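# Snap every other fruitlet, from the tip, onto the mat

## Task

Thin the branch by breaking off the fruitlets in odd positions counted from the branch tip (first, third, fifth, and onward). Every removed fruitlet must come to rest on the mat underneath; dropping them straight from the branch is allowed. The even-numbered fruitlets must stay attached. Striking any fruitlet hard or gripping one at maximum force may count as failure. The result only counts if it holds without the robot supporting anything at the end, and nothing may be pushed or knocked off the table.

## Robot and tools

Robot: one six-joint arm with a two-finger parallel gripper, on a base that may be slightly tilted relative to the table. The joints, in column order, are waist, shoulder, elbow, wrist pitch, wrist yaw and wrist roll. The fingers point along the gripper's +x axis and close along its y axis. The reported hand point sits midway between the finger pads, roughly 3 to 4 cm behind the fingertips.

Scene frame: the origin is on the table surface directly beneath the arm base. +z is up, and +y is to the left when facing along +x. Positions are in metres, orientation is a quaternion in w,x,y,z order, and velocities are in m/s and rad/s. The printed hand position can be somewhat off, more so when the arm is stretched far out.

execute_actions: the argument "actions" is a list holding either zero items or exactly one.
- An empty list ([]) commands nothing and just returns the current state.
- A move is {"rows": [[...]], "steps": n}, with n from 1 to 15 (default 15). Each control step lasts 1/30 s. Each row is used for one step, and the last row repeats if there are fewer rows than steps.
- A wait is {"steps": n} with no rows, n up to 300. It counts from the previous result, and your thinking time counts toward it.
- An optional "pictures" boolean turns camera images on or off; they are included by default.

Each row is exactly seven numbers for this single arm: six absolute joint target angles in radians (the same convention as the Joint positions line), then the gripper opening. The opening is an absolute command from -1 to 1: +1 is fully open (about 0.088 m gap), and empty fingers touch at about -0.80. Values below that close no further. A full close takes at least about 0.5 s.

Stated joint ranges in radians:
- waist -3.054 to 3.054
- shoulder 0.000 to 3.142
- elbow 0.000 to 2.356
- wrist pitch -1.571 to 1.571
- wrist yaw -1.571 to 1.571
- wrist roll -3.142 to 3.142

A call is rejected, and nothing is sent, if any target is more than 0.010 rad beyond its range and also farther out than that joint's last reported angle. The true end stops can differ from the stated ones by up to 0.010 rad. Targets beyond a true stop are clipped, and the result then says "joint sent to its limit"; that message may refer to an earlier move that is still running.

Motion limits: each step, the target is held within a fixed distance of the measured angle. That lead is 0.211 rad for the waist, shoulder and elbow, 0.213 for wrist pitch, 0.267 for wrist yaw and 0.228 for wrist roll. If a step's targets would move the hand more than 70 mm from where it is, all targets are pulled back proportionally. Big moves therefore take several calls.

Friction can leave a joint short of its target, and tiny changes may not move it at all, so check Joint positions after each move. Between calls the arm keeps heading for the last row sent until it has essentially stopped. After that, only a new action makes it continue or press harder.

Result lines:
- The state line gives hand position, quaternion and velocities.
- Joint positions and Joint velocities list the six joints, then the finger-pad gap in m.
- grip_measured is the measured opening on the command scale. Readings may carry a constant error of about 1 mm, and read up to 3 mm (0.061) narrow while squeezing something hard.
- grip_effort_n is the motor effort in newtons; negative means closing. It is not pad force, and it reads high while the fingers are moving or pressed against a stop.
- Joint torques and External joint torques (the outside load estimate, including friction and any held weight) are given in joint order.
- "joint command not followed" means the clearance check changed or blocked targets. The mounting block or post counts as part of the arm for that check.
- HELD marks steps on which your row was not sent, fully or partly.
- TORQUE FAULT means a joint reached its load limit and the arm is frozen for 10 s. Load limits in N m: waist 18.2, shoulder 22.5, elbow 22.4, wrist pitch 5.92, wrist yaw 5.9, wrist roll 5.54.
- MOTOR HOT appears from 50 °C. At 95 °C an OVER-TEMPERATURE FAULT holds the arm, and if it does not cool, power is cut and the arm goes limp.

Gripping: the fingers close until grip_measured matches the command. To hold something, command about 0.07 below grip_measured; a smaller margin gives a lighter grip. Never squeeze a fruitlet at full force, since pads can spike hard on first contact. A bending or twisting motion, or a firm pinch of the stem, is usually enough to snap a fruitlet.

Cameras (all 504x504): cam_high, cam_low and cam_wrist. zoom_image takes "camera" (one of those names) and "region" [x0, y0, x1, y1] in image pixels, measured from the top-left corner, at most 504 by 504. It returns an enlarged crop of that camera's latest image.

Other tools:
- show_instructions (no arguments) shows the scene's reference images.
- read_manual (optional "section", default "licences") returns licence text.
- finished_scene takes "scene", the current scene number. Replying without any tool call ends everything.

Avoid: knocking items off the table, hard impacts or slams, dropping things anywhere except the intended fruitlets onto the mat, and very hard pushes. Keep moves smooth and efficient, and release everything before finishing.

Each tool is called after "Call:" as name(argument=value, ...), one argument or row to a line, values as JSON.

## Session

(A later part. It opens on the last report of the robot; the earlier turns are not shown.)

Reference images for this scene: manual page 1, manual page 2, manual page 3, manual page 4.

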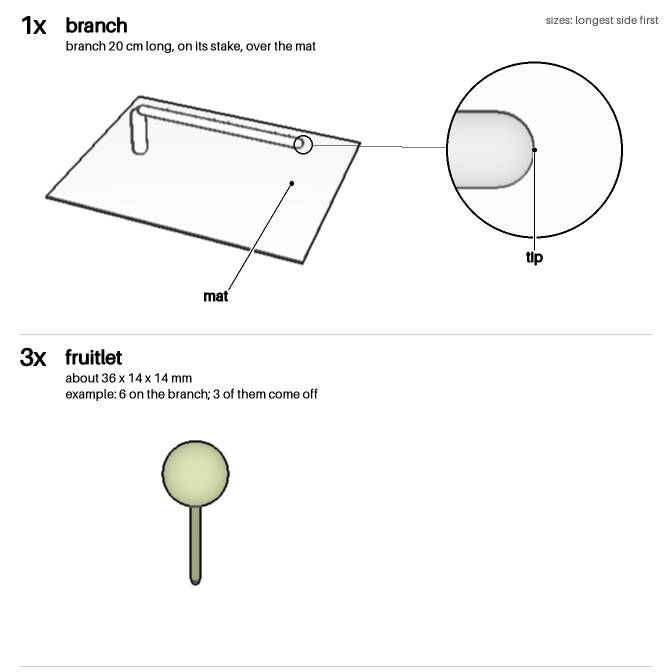

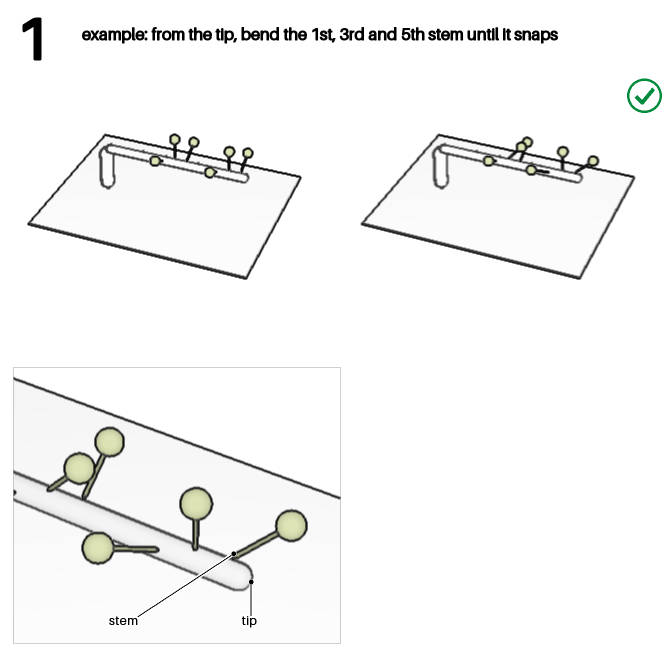

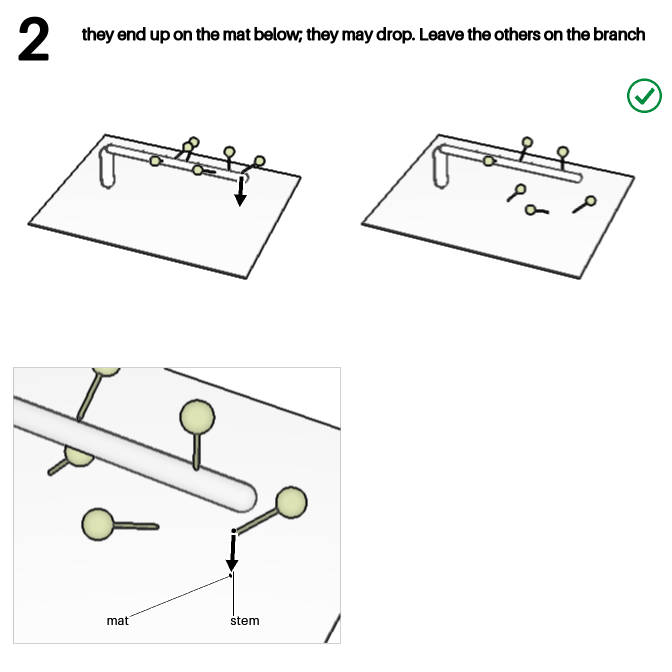

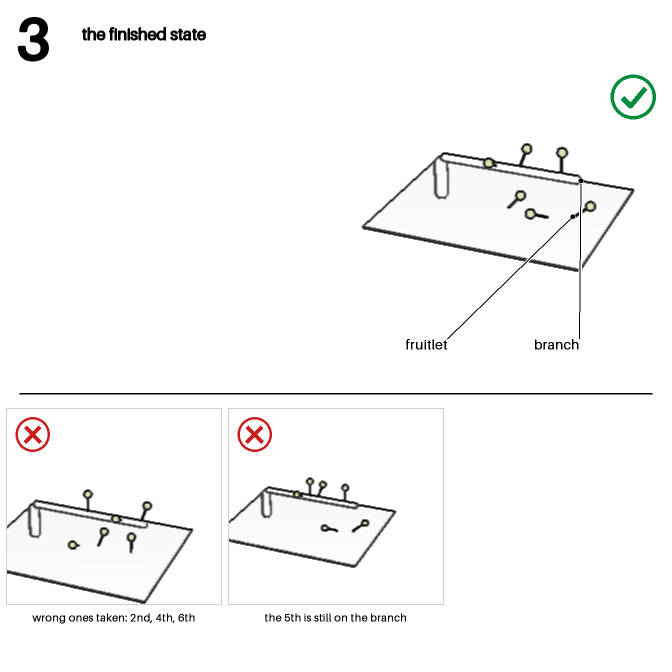

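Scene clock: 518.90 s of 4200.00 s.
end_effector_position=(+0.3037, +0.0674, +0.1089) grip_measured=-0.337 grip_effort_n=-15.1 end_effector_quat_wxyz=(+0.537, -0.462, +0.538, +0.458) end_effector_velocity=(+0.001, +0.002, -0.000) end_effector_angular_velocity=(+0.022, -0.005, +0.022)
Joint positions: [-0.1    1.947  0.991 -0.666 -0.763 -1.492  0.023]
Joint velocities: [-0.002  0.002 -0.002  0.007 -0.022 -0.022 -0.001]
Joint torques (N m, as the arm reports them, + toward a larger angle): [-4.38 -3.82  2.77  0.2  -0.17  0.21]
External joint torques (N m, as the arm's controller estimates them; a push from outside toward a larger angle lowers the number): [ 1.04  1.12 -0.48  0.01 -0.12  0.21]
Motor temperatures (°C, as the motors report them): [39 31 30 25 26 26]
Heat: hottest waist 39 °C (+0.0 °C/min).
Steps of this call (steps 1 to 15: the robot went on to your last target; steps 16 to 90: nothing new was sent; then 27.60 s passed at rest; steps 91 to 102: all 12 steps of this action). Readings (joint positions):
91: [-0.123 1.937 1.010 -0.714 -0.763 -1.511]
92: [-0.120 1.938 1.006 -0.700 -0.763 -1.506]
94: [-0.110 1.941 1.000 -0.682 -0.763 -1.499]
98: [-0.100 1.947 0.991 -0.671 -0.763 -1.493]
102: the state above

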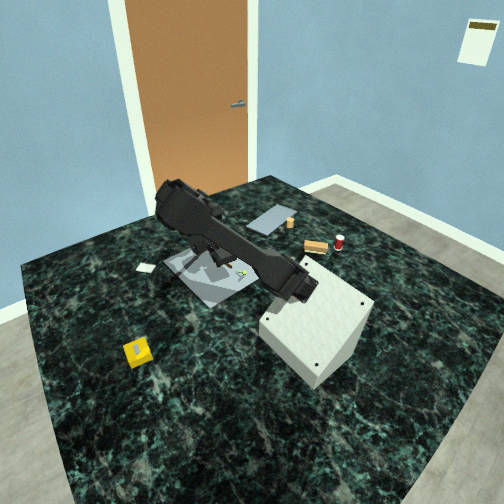

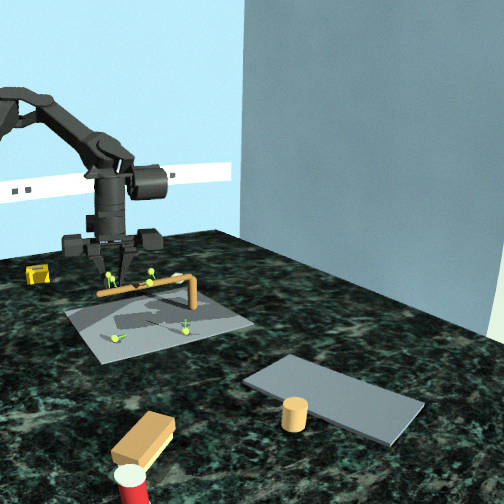

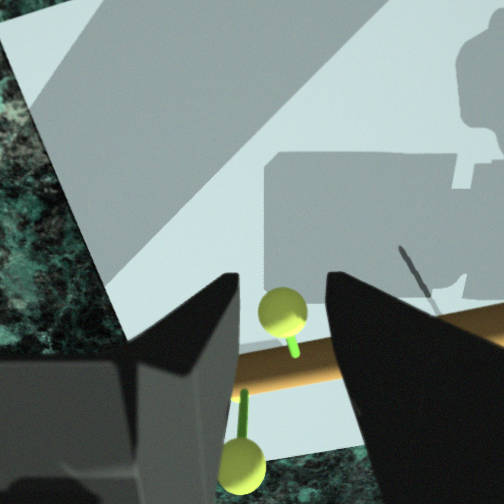

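Call:
execute_actions(
  actions=[
    {"rows":[[-0.098,1.952,0.988,-0.664,-0.765,-1.49,-0.43],[-0.098,1.952,0.988,-0.664,-0.765,-1.49,-0.49],[-0.098,1.952,0.988,-0.664,-0.765,-1.49,-0.525]],"steps":15},
  ],
  pictures=false,
)

Call:
execute_actions(
  actions=[
    {"rows":[[-0.098,1.952,0.988,-0.664,-0.765,-1.49,-0.545]],"steps":10},
  ],
)

Scene clock: 526.10 s of 4200.00 s.
end_effector_position=(+0.3037, +0.0674, +0.1089) grip_measured=-0.521 grip_effort_n=-15.1 end_effector_quat_wxyz=(+0.537, -0.462, +0.538, +0.457) end_effector_velocity=(-0.002, +0.002, -0.000) end_effector_angular_velocity=(+0.008, +0.006, +0.004)
Joint positions: [-0.1    1.947  0.991 -0.666 -0.763 -1.491  0.013]
Joint velocities: [ 0.002 -0.002 -0.002 -0.007 -0.007 -0.007 -0.001]
Joint torques (N m, as the arm reports them, + toward a larger angle): [-4.38 -4.39  3.18  0.17 -0.13  0.04]
External joint torques (N m, as the arm's controller estimates them; a push from outside toward a larger angle lowers the number): [ 1.02  0.6  -0.09 -0.03 -0.07  0.04]
Motor temperatures (°C, as the motors report them): [39 31 30 25 26 26]
Heat: hottest waist 39 °C (+0.0 °C/min).
Steps of this call (steps 1 to 15: the robot went on to your last target; steps 16 to 90: nothing new was sent; then 3.70 s passed at rest; steps 91 to 105: all 15 steps of this action). Readings (joint positions):
91: [-0.100 1.947 0.991 -0.666 -0.763 -1.491]
92: [-0.100 1.947 0.991 -0.666 -0.763 -1.491]
94: [-0.100 1.947 0.991 -0.666 -0.763 -1.491]
98: [-0.100 1.947 0.991 -0.666 -0.763 -1.491]
105: the state above

Scene clock: 526.43 s of 4200.00 s.
end_effector_position=(+0.3037, +0.0674, +0.1089) grip_measured=-0.542 grip_effort_n=-15.1 end_effector_quat_wxyz=(+0.537, -0.462, +0.538, +0.457) end_effector_velocity=(-0.002, +0.002, -0.000) end_effector_angular_velocity=(+0.008, +0.006, +0.004)
Joint positions: [-0.1    1.947  0.991 -0.666 -0.763 -1.491  0.012]
Joint velocities: [ 0.002 -0.002 -0.002 -0.007 -0.007 -0.007 -0.001]
Joint torques (N m, as the arm reports them, + toward a larger angle): [-4.39 -4.39  3.21  0.18 -0.13  0.03]
External joint torques (N m, as the arm's controller estimates them; a push from outside toward a larger angle lowers the number): [ 0.98  0.62 -0.07 -0.02 -0.06  0.03]
Motor temperatures (°C, as the motors report them): [39 31 30 25 26 26]
Heat: hottest waist 39 °C (+0.0 °C/min).
Steps of this call (steps 1 to 10: all 10 steps of this action). Readings (joint positions):
1: [-0.100 1.947 0.991 -0.666 -0.763 -1.491]
2: [-0.100 1.947 0.991 -0.666 -0.763 -1.491]
4: [-0.100 1.947 0.991 -0.666 -0.763 -1.491]
8: [-0.100 1.947 0.991 -0.666 -0.763 -1.491]
10: the state above

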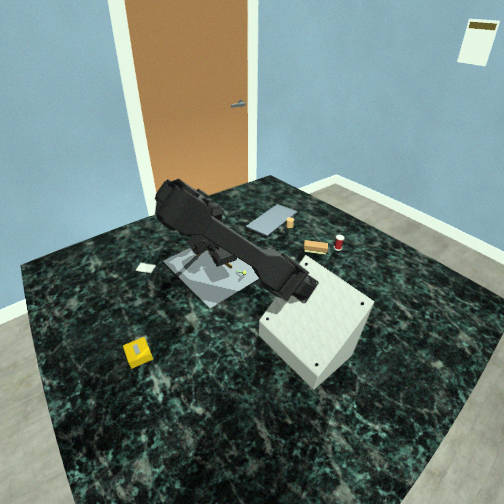

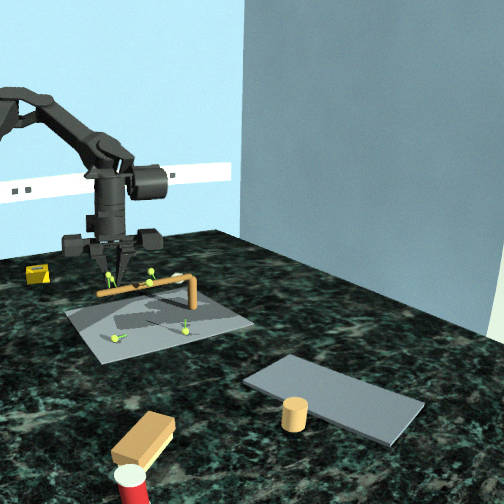

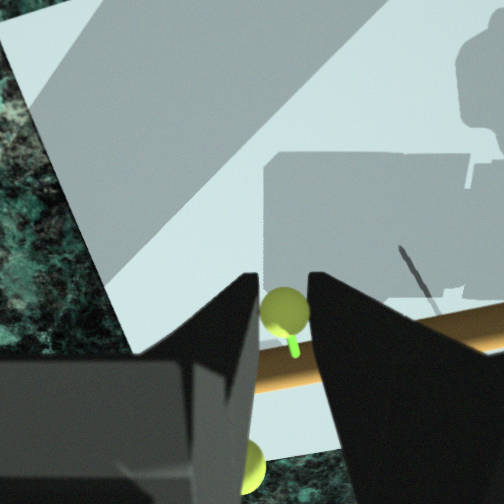

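Call:
execute_actions(
  actions=[
    {"rows":[[-0.098,1.952,0.988,-0.664,-0.765,-1.49,-0.562]],"steps":10},
  ],
  pictures=false,
)

Scene clock: 529.90 s of 4200.00 s.
end_effector_position=(+0.3037, +0.0674, +0.1089) grip_measured=-0.559 grip_effort_n=-15.1 end_effector_quat_wxyz=(+0.537, -0.462, +0.538, +0.457) end_effector_velocity=(-0.001, +0.003, -0.001) end_effector_angular_velocity=(+0.022, -0.002, +0.011)
Joint positions: [-0.1    1.947  0.991 -0.666 -0.763 -1.491  0.012]
Joint velocities: [ 0.002 -0.002 -0.007  0.007 -0.022 -0.007 -0.   ]
Joint torques (N m, as the arm reports them, + toward a larger angle): [-4.38 -4.4   3.2   0.17 -0.13  0.03]
External joint torques (N m, as the arm's controller estimates them; a push from outside toward a larger angle lowers the number): [ 1.02  0.61 -0.09 -0.03 -0.07  0.03]
Motor temperatures (°C, as the motors report them): [39 31 30 25 26 26]
Heat: hottest waist 39 °C (+0.0 °C/min).
Steps of this call (steps 1 to 15: the robot went on to your last target; steps 16 to 90: nothing new was sent; then 0.13 s passed at rest; steps 91 to 100: all 10 steps of this action). Readings (joint positions):
91: [-0.100 1.947 0.991 -0.666 -0.763 -1.491]
92: [-0.100 1.947 0.991 -0.666 -0.763 -1.491]
94: [-0.100 1.947 0.991 -0.666 -0.763 -1.491]
98: [-0.100 1.947 0.991 -0.666 -0.763 -1.491]
100: the state above

Call:
execute_actions(
  actions=[
    {"rows":[[-0.098,1.952,0.988,-0.664,-0.765,-1.49,-0.58]],"steps":10},
  ],
)

Scene clock: 541.63 s of 4200.00 s.
end_effector_position=(+0.3037, +0.0674, +0.1089) grip_measured=-0.577 grip_effort_n=-15.1 end_effector_quat_wxyz=(+0.537, -0.462, +0.538, +0.457) end_effector_velocity=(-0.001, -0.002, +0.002) end_effector_angular_velocity=(-0.007, +0.001, +0.012)
Joint positions: [-0.1    1.947  0.991 -0.666 -0.763 -1.491  0.011]
Joint velocities: [-0.007 -0.002 -0.002 -0.007  0.007 -0.022 -0.001]
Joint torques (N m, as the arm reports them, + toward a larger angle): [-4.38 -4.39  3.2   0.18 -0.13  0.03]
External joint torques (N m, as the arm's controller estimates them; a push from outside toward a larger angle lowers the number): [ 1.09  0.62 -0.1  -0.03 -0.07  0.03]
Motor temperatures (°C, as the motors report them): [39 31 30 25 26 26]
Heat: hottest waist 39 °C (+0.0 °C/min).
Steps of this call (steps 1 to 15: the robot went on to your last target; steps 16 to 90: nothing new was sent; then 8.40 s passed at rest; steps 91 to 100: all 10 steps of this action). Readings (joint positions):
91: [-0.100 1.947 0.991 -0.666 -0.763 -1.491]
92: [-0.100 1.947 0.991 -0.666 -0.763 -1.491]
94: [-0.100 1.947 0.991 -0.666 -0.763 -1.491]
98: [-0.100 1.947 0.991 -0.666 -0.763 -1.491]
100: the state above

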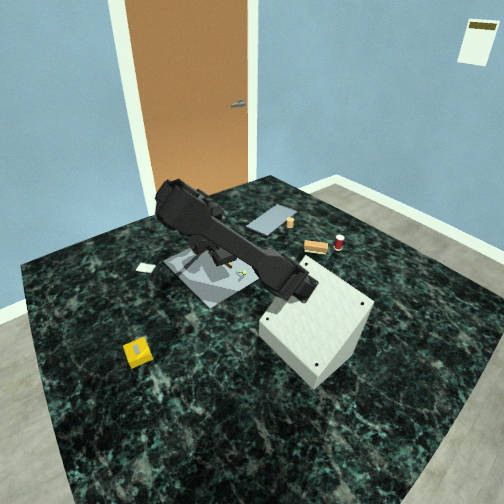

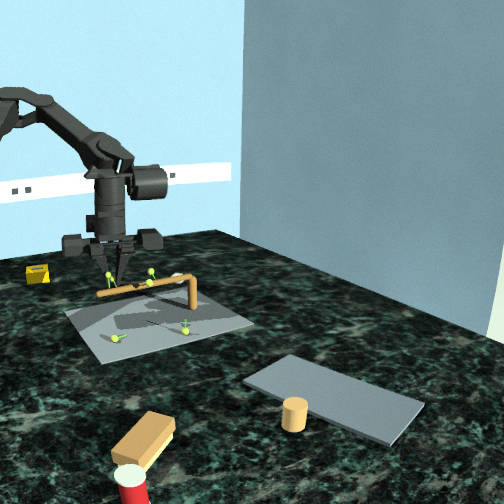

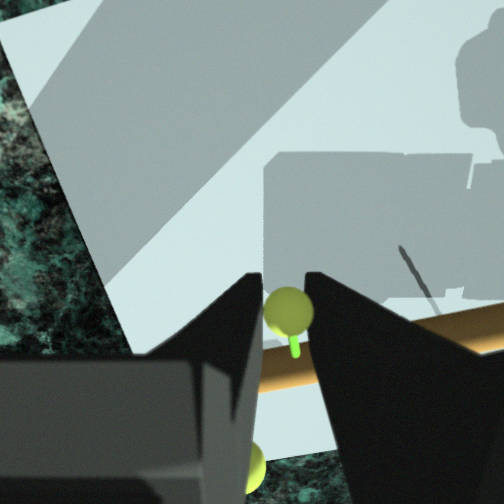

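Call:
execute_actions(
  actions=[
    {"rows":[[-0.098,1.952,0.988,-0.664,-0.765,-1.49,-0.597]],"steps":10},
  ],
)

Call:
zoom_image(
  camera="cam_low",
  region=[70, 230, 170, 305],
)

Scene clock: 553.23 s of 4200.00 s.
end_effector_position=(+0.3037, +0.0674, +0.1089) grip_measured=-0.593 grip_effort_n=-20.2 end_effector_quat_wxyz=(+0.537, -0.462, +0.538, +0.457) end_effector_velocity=(+0.001, +0.002, +0.002) end_effector_angular_velocity=(+0.007, -0.011, +0.043)
Joint positions: [-0.1    1.947  0.991 -0.666 -0.763 -1.491  0.01 ]
Joint velocities: [-0.002 -0.007 -0.002  0.007 -0.007 -0.037 -0.   ]
Joint torques (N m, as the arm reports them, + toward a larger angle): [-4.38 -4.38  3.2   0.17 -0.13  0.03]
External joint torques (N m, as the arm's controller estimates them; a push from outside toward a larger angle lowers the number): [ 1.05  0.67 -0.12 -0.03 -0.07  0.03]
Motor temperatures (°C, as the motors report them): [39 31 30 25 26 26]
Heat: hottest waist 39 °C (+0.0 °C/min).
Steps of this call (steps 1 to 15: the robot went on to your last target; steps 16 to 90: nothing new was sent; then 8.27 s passed at rest; steps 91 to 100: all 10 steps of this action). Readings (joint positions):
91: [-0.100 1.947 0.991 -0.666 -0.763 -1.491]
92: [-0.100 1.947 0.991 -0.666 -0.763 -1.491]
94: [-0.100 1.947 0.991 -0.666 -0.763 -1.491]
98: [-0.100 1.947 0.991 -0.666 -0.763 -1.491]
100: the state above

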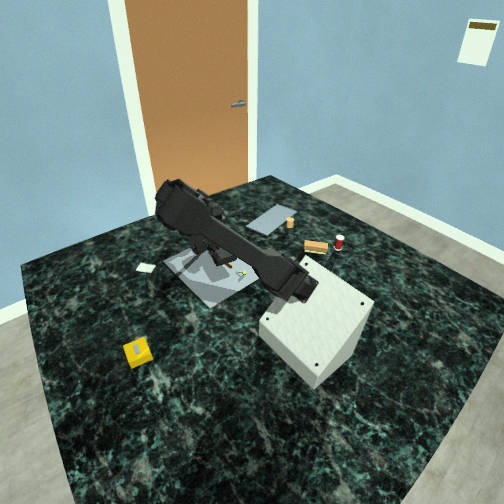

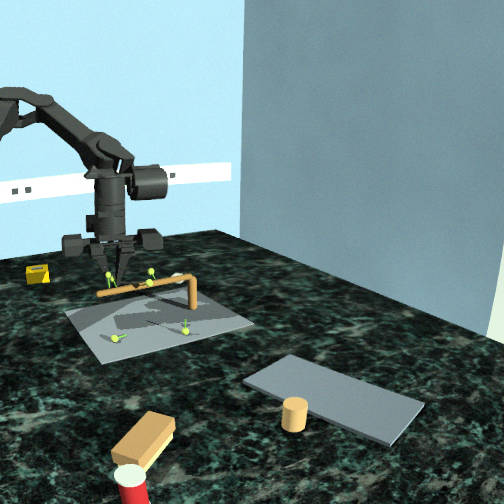

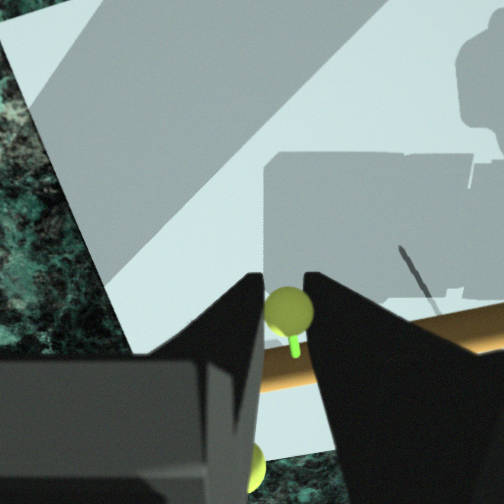

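Region (70, 230, 170, 305) of cam_low's 504x504 image, scaled by 5.040, with more detail than that image has; it fills the top 378 rows of this view, and the rest is white.

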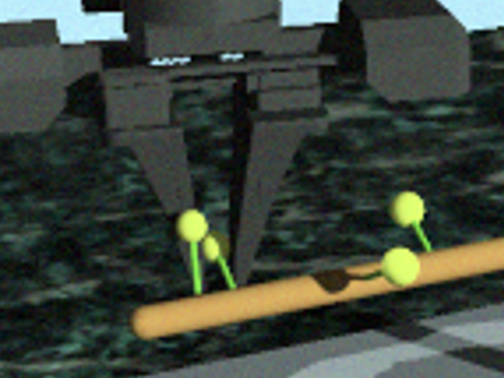

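Call:
execute_actions(
  actions=[],
)

Scene clock: 578.40 s of 4200.00 s.
end_effector_position=(+0.3037, +0.0674, +0.1089) grip_measured=-0.593 grip_effort_n=-20.7 end_effector_quat_wxyz=(+0.537, -0.462, +0.538, +0.457) end_effector_velocity=(-0.002, +0.001, +0.001) end_effector_angular_velocity=(+0.008, +0.003, +0.015)
Joint positions: [-0.1    1.947  0.991 -0.666 -0.763 -1.491  0.01 ]
Joint velocities: [-0.002 -0.002 -0.002 -0.007 -0.007 -0.022 -0.   ]
Joint torques (N m, as the arm reports them, + toward a larger angle): [-4.38 -4.39  3.21  0.18 -0.13  0.03]
External joint torques (N m, as the arm's controller estimates them; a push from outside toward a larger angle lowers the number): [ 1.02  0.61 -0.07 -0.01 -0.07  0.03]
Motor temperatures (°C, as the motors report them): [39 31 30 25 26 26]
Heat: hottest waist 39 °C (+0.0 °C/min).
Steps of this call (steps 1 to 15: the robot went on to your last target; steps 16 to 90: nothing new was sent; then 22.17 s passed at rest). Readings (joint positions):
1: [-0.100 1.947 0.991 -0.666 -0.763 -1.491]
2: [-0.100 1.947 0.991 -0.666 -0.763 -1.491]
4: [-0.100 1.947 0.991 -0.666 -0.763 -1.491]
8: [-0.100 1.947 0.991 -0.666 -0.763 -1.491]
90: the state above
The arm was judged still, so your last target was given up. Only a new action makes it travel on or press farther. Fingers that are still opening or closing keep moving.

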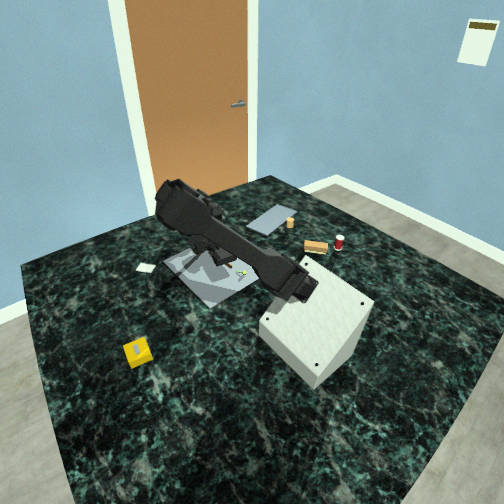

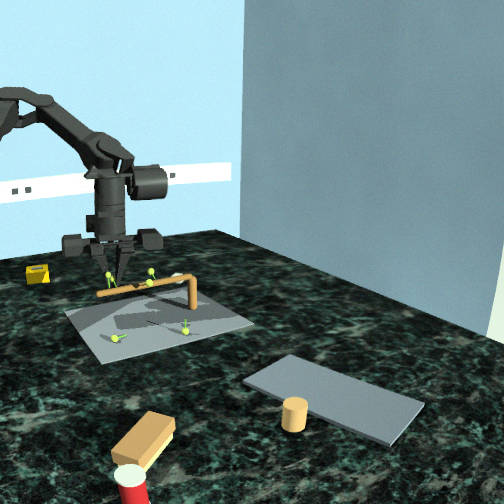

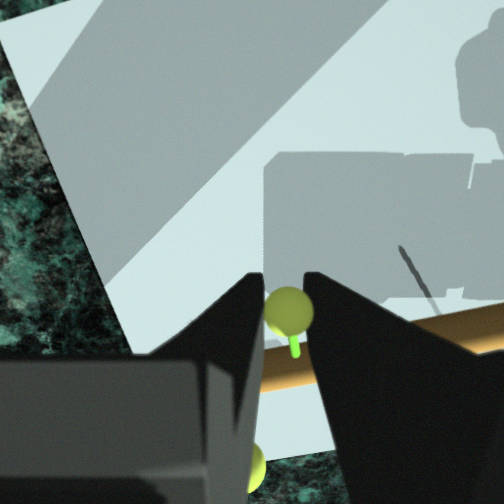

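Call:
execute_actions(
  actions=[
    {"rows":[[-0.098,1.952,0.988,-0.664,-0.765,-1.49,-0.606],[-0.098,1.952,0.988,-0.664,-0.765,-1.49,-0.606],[-0.098,1.952,0.988,-0.664,-0.765,-1.49,-0.606],[-0.098,1.952,0.988,-0.664,-0.765,-1.49,-0.606],[-0.097,1.958,0.998,-0.666,-0.765,-1.465,-0.606],[-0.096,1.964,1.008,-0.668,-0.765,-1.44,-0.606],[-0.096,1.970,1.018,-0.670,-0.765,-1.415,-0.606],[-0.095,1.976,1.028,-0.672,-0.765,-1.39,-0.606],[-0.094,1.982,1.038,-0.674,-0.765,-1.365,-0.606],[-0.093,1.988,1.048,-0.677,-0.765,-1.34,-0.606],[-0.093,1.994,1.058,-0.679,-0.765,-1.315,-0.606],[-0.092,2.0,1.066,-0.681,-0.765,-1.29,-0.606]],"steps":15},
  ],
)

Scene clock: 585.23 s of 4200.00 s.
end_effector_position=(+0.3152, +0.0676, +0.1071) grip_measured=-0.601 grip_effort_n=-26.3 end_effector_quat_wxyz=(+0.573, -0.414, +0.576, +0.411) end_effector_velocity=(+0.007, -0.002, -0.004) end_effector_angular_velocity=(+0.009, +0.033, -0.258)
Joint positions: [-0.094  1.987  1.046 -0.681 -0.763 -1.318  0.01 ]
Joint velocities: [ 0.002  0.061  0.066 -0.051 -0.007  0.227 -0.   ]
Joint torques (N m, as the arm reports them, + toward a larger angle): [-4.67 -4.29  5.01  0.23 -0.12  0.19]
External joint torques (N m, as the arm's controller estimates them; a push from outside toward a larger angle lowers the number): [ 0.93  1.02  1.72  0.06 -0.06  0.18]
Motor temperatures (°C, as the motors report them): [39 31 30 25 26 26]
Heat: hottest waist 39 °C (+0.0 °C/min).
Steps of this call (steps 1 to 90: nothing new was sent; then 3.33 s passed at rest; steps 91 to 105: all 15 steps of this action). Readings (joint positions):
91: [-0.100 1.947 0.991 -0.666 -0.763 -1.491]
92: [-0.100 1.947 0.991 -0.666 -0.763 -1.491]
94: [-0.100 1.947 0.991 -0.666 -0.763 -1.491]
98: [-0.099 1.954 1.001 -0.669 -0.763 -1.444]
105: the state above

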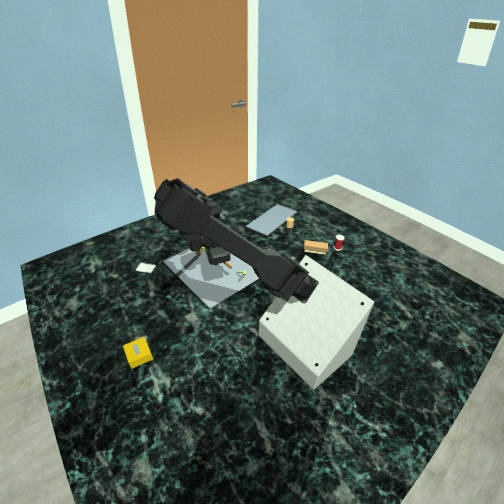

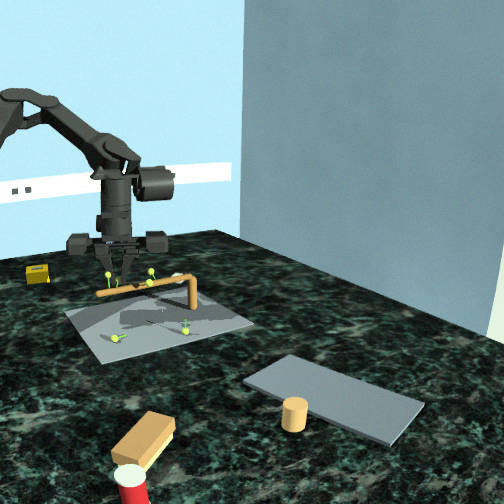

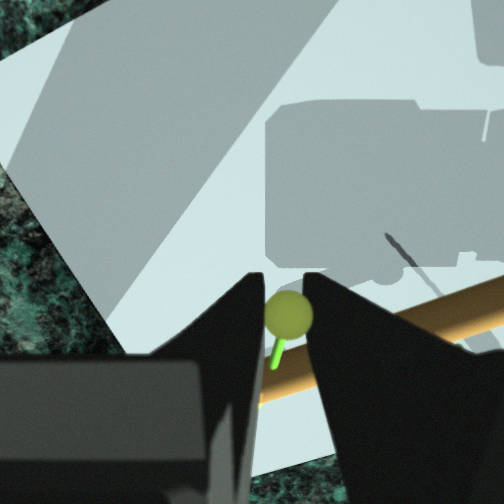

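Call:
execute_actions(
  actions=[
    {"rows":[[-0.092,2.005,1.073,-0.683,-0.765,-1.27,-0.606],[-0.093,2.010,1.079,-0.684,-0.765,-1.25,-0.606],[-0.093,2.015,1.086,-0.686,-0.765,-1.23,-0.606],[-0.093,2.020,1.092,-0.687,-0.765,-1.21,-0.606],[-0.094,2.025,1.099,-0.689,-0.764,-1.19,-0.606],[-0.094,2.030,1.105,-0.690,-0.764,-1.17,-0.606],[-0.095,2.035,1.112,-0.692,-0.764,-1.15,-0.606],[-0.095,2.040,1.118,-0.693,-0.764,-1.13,-0.606],[-0.095,2.044,1.125,-0.695,-0.764,-1.11,-0.606],[-0.095,2.048,1.131,-0.696,-0.764,-1.10,-0.606]],"steps":15},
  ],
)

Scene clock: 597.17 s of 4200.00 s.
end_effector_position=(+0.3348, +0.0673, +0.1082) grip_measured=-0.601 grip_effort_n=-26.3 end_effector_quat_wxyz=(+0.613, -0.361, +0.608, +0.352) end_effector_velocity=(-0.003, -0.003, -0.003) end_effector_angular_velocity=(+0.010, +0.024, -0.093)
Joint positions: [-0.093  2.034  1.123 -0.692 -0.763 -1.115  0.01 ]
Joint velocities: [-0.002  0.022  0.007 -0.022 -0.007  0.066 -0.   ]
Joint torques (N m, as the arm reports them, + toward a larger angle): [-5.13 -4.11  4.23 -0.06 -0.11  0.22]
External joint torques (N m, as the arm's controller estimates them; a push from outside toward a larger angle lowers the number): [ 0.81  1.5   0.86 -0.26 -0.05  0.22]
Motor temperatures (°C, as the motors report them): [39 30 30 25 26 26]
Heat: hottest waist 39 °C (+0.0 °C/min).
Steps of this call (steps 1 to 30: the robot went on to your last target; steps 31 to 90: nothing new was sent; then 8.43 s passed at rest; steps 91 to 105: all 15 steps of this action). Readings (joint positions):
91: [-0.093 1.992 1.052 -0.685 -0.763 -1.291]
92: [-0.093 1.994 1.055 -0.686 -0.763 -1.281]
94: [-0.093 2.002 1.064 -0.688 -0.763 -1.254]
98: [-0.093 2.020 1.089 -0.691 -0.763 -1.184]
105: the state above

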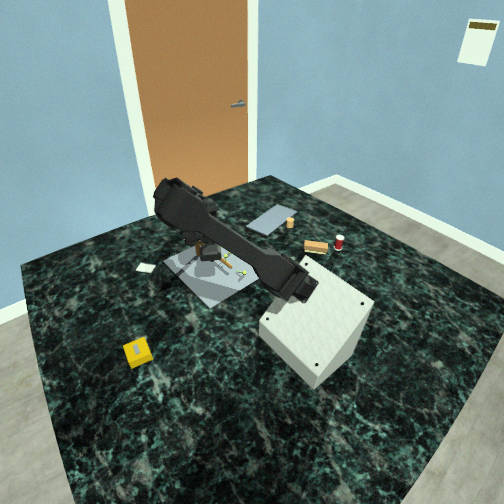

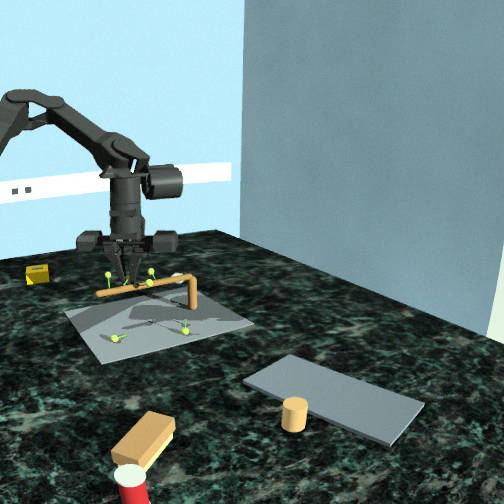

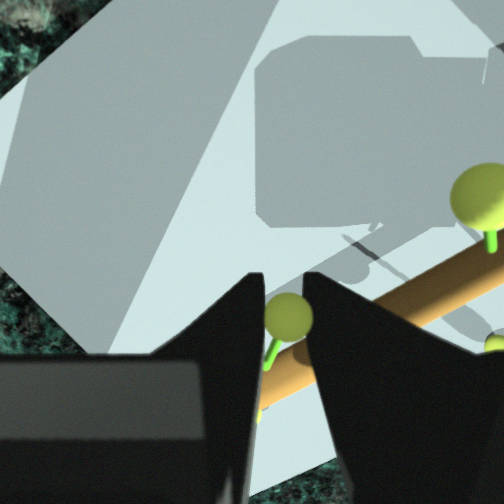

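Call:
execute_actions(
  actions=[
    {"rows":[[-0.088,2.030,1.126,-0.694,-0.765,-1.105,-0.606],[-0.080,2.022,1.125,-0.694,-0.767,-1.095,-0.606],[-0.072,2.014,1.124,-0.694,-0.769,-1.085,-0.606],[-0.064,2.006,1.123,-0.694,-0.771,-1.075,-0.606],[-0.056,1.998,1.122,-0.694,-0.773,-1.065,-0.606],[-0.048,1.990,1.121,-0.694,-0.775,-1.055,-0.606],[-0.040,1.980,1.120,-0.694,-0.777,-1.045,-0.606]],"steps":12},
  ],
)

Scene clock: 605.30 s of 4200.00 s.
end_effector_position=(+0.3338, +0.0907, +0.1061) grip_measured=-0.601 grip_effort_n=-26.3 end_effector_quat_wxyz=(+0.612, -0.359, +0.606, +0.359) end_effector_velocity=(-0.003, +0.013, +0.006) end_effector_angular_velocity=(+0.008, -0.003, -0.031)
Joint positions: [-0.042  1.99   1.124 -0.693 -0.774 -1.055  0.01 ]
Joint velocities: [ 0.012 -0.042 -0.002 -0.022 -0.007  0.051 -0.   ]
Joint torques (N m, as the arm reports them, + toward a larger angle): [-4.94 -6.27  3.14  0.06 -0.13  0.2 ]
External joint torques (N m, as the arm's controller estimates them; a push from outside toward a larger angle lowers the number): [ 1.19 -1.02  0.04 -0.13 -0.11  0.19]
Motor temperatures (°C, as the motors report them): [40 30 30 25 26 26]
Heat: hottest waist 40 °C (+1.0 °C/min).
Steps of this call (steps 1 to 15: the robot went on to your last target; steps 16 to 90: nothing new was sent; then 4.73 s passed at rest; steps 91 to 102: all 12 steps of this action). Readings (joint positions):
91: [-0.093 2.037 1.124 -0.693 -0.763 -1.107]
92: [-0.092 2.037 1.124 -0.693 -0.763 -1.106]
94: [-0.086 2.033 1.124 -0.693 -0.763 -1.096]
98: [-0.056 2.009 1.124 -0.693 -0.771 -1.067]
102: the state above

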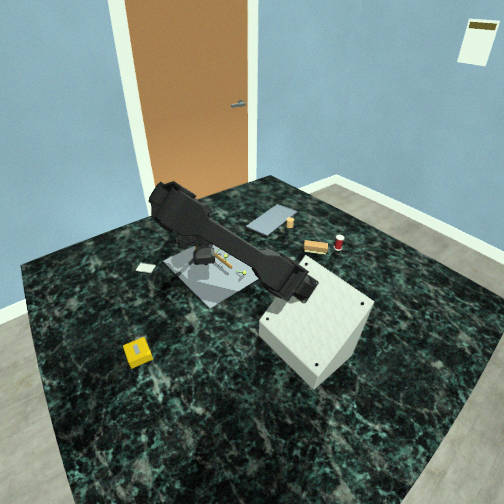

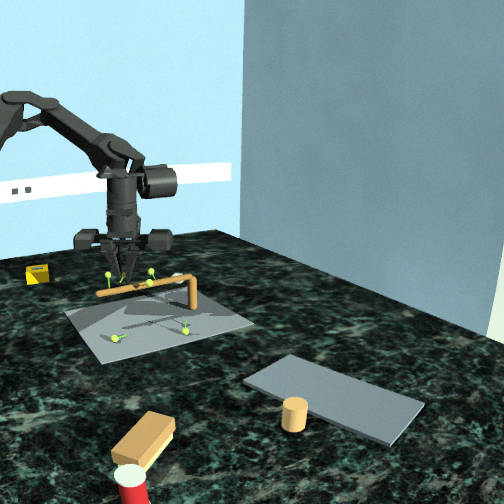

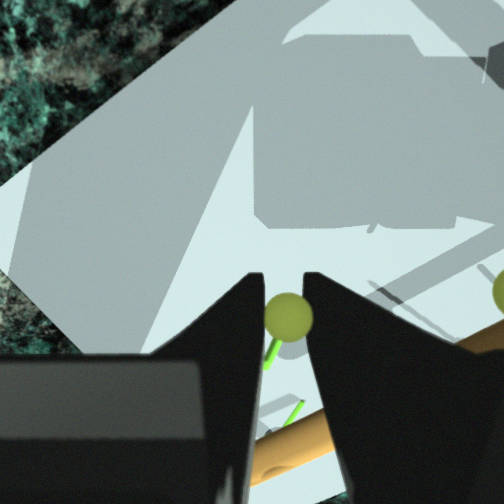

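Call:
execute_actions(
  actions=[
    {"rows":[[-0.03,1.975,1.118,-0.685,-0.777,-1.04,-0.606],[-0.018,1.965,1.114,-0.68,-0.78,-1.025,-0.606],[-0.005,1.955,1.11,-0.67,-0.783,-1.01,-0.606],[0.008,1.95,1.102,-0.65,-0.786,-0.99,-0.606],[0.02,1.953,1.092,-0.63,-0.788,-0.97,-0.606],[0.032,1.956,1.082,-0.61,-0.79,-0.955,-0.606],[0.044,1.959,1.072,-0.59,-0.792,-0.94,-0.606],[0.056,1.962,1.062,-0.57,-0.793,-0.925,-0.606],[0.067,1.965,1.054,-0.55,-0.794,-0.91,-0.606],[0.077,1.968,1.048,-0.532,-0.795,-0.90,-0.606]],"steps":15},
  ],
)

Call:
execute_actions(
  actions=[
    {"rows":[[0.077,1.968,1.048,-0.532,-0.795,-0.90,-0.55],[0.077,1.968,1.048,-0.532,-0.795,-0.90,-0.5],[0.077,1.968,1.048,-0.532,-0.795,-0.90,-0.4],[0.077,1.968,1.048,-0.532,-0.795,-0.90,-0.3]],"steps":12},
  ],
)

Scene clock: 621.83 s of 4200.00 s.
end_effector_position=(+0.3249, +0.1179, +0.0755) grip_measured=-0.601 grip_effort_n=-26.3 end_effector_quat_wxyz=(+0.611, -0.355, +0.602, +0.372) end_effector_velocity=(+0.011, +0.007, -0.004) end_effector_angular_velocity=(+0.033, -0.053, -0.006)
Joint positions: [ 0.075  1.966  1.056 -0.543 -0.792 -0.913  0.01 ]
Joint velocities: [ 0.012 -0.002 -0.017  0.11  -0.022  0.081 -0.   ]
Joint torques (N m, as the arm reports them, + toward a larger angle): [-4.89 -5.38  2.51  0.24 -0.19  0.23]
External joint torques (N m, as the arm's controller estimates them; a push from outside toward a larger angle lowers the number): [ 1.1   0.38 -0.52  0.01 -0.12  0.22]
Motor temperatures (°C, as the motors report them): [40 32 30 25 26 26]
Heat: hottest waist 40 °C (+1.0 °C/min).
Steps of this call (steps 1 to 15: the robot went on to your last target; steps 16 to 90: nothing new was sent; then 13.03 s passed at rest; steps 91 to 105: all 15 steps of this action). Readings (joint positions):
91: [-0.041 1.989 1.124 -0.693 -0.774 -1.050]
92: [-0.039 1.987 1.123 -0.691 -0.774 -1.045]
94: [-0.025 1.979 1.118 -0.677 -0.776 -1.026]
98: [0.022 1.966 1.094 -0.615 -0.787 -0.969]
105: the state above

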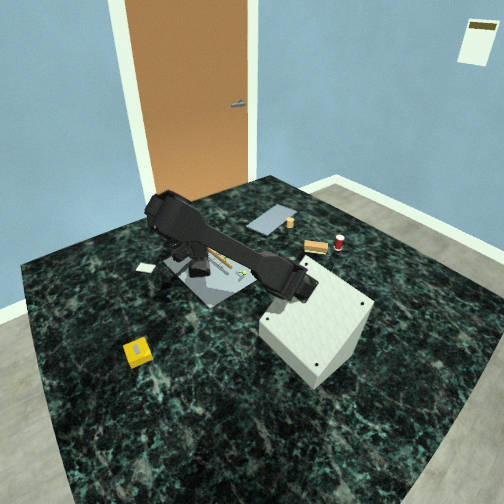

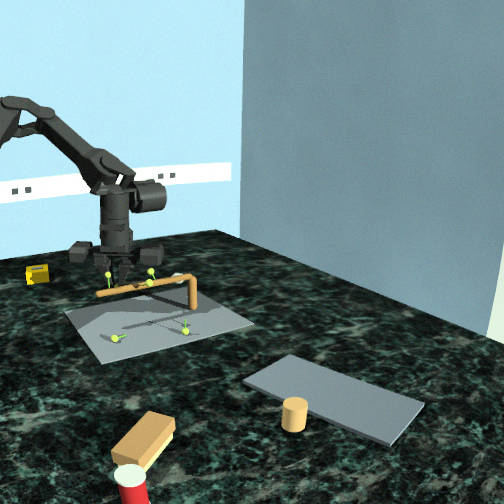

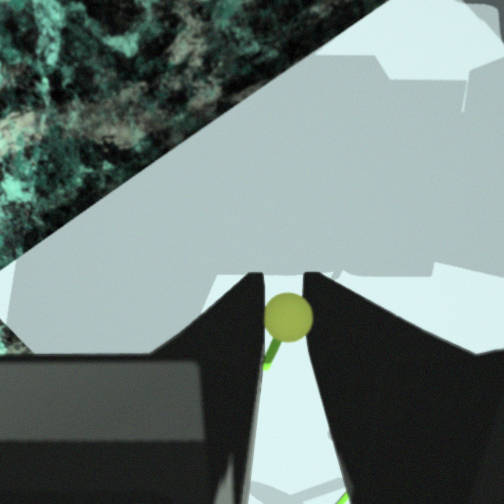

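Scene clock: 622.23 s of 4200.00 s.
end_effector_position=(+0.3258, +0.1179, +0.0753) grip_measured=-0.314 grip_effort_n=12.8 end_effector_quat_wxyz=(+0.613, -0.355, +0.600, +0.371) end_effector_velocity=(+0.000, +0.002, -0.000) end_effector_angular_velocity=(+0.008, -0.003, +0.029)
Joint positions: [ 0.075  1.966  1.055 -0.535 -0.792 -0.907  0.024]
Joint velocities: [ 0.002 -0.002 -0.002  0.007 -0.007 -0.022  0.006]
Joint torques (N m, as the arm reports them, + toward a larger angle): [-4.66 -5.32  2.51  0.26 -0.19  0.21]
External joint torques (N m, as the arm's controller estimates them; a push from outside toward a larger angle lowers the number): [ 1.01  0.43 -0.55  0.02 -0.11  0.22]
Motor temperatures (°C, as the motors report them): [40 32 30 25 26 26]
Heat: hottest waist 40 °C (+1.0 °C/min).
Steps of this call (steps 1 to 12: all 12 steps of this action). Readings (joint positions):
1: [0.075 1.966 1.056 -0.541 -0.792 -0.911]
2: [0.075 1.966 1.056 -0.539 -0.792 -0.910]
4: [0.075 1.966 1.056 -0.537 -0.792 -0.908]
8: [0.075 1.966 1.055 -0.535 -0.792 -0.907]
12: the state above

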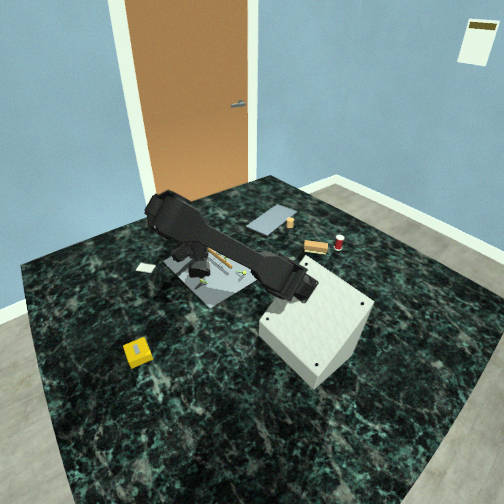

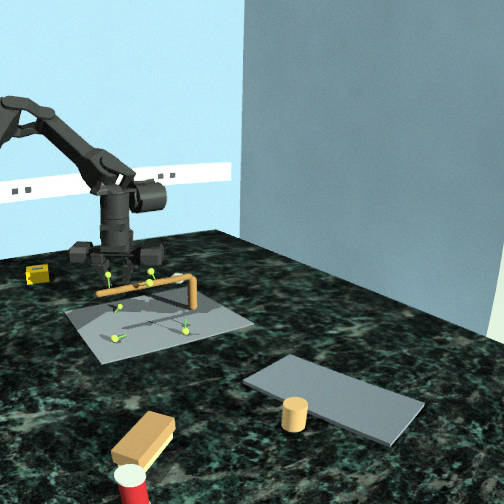

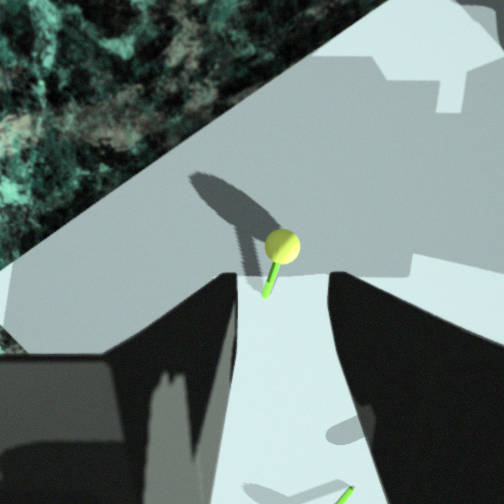

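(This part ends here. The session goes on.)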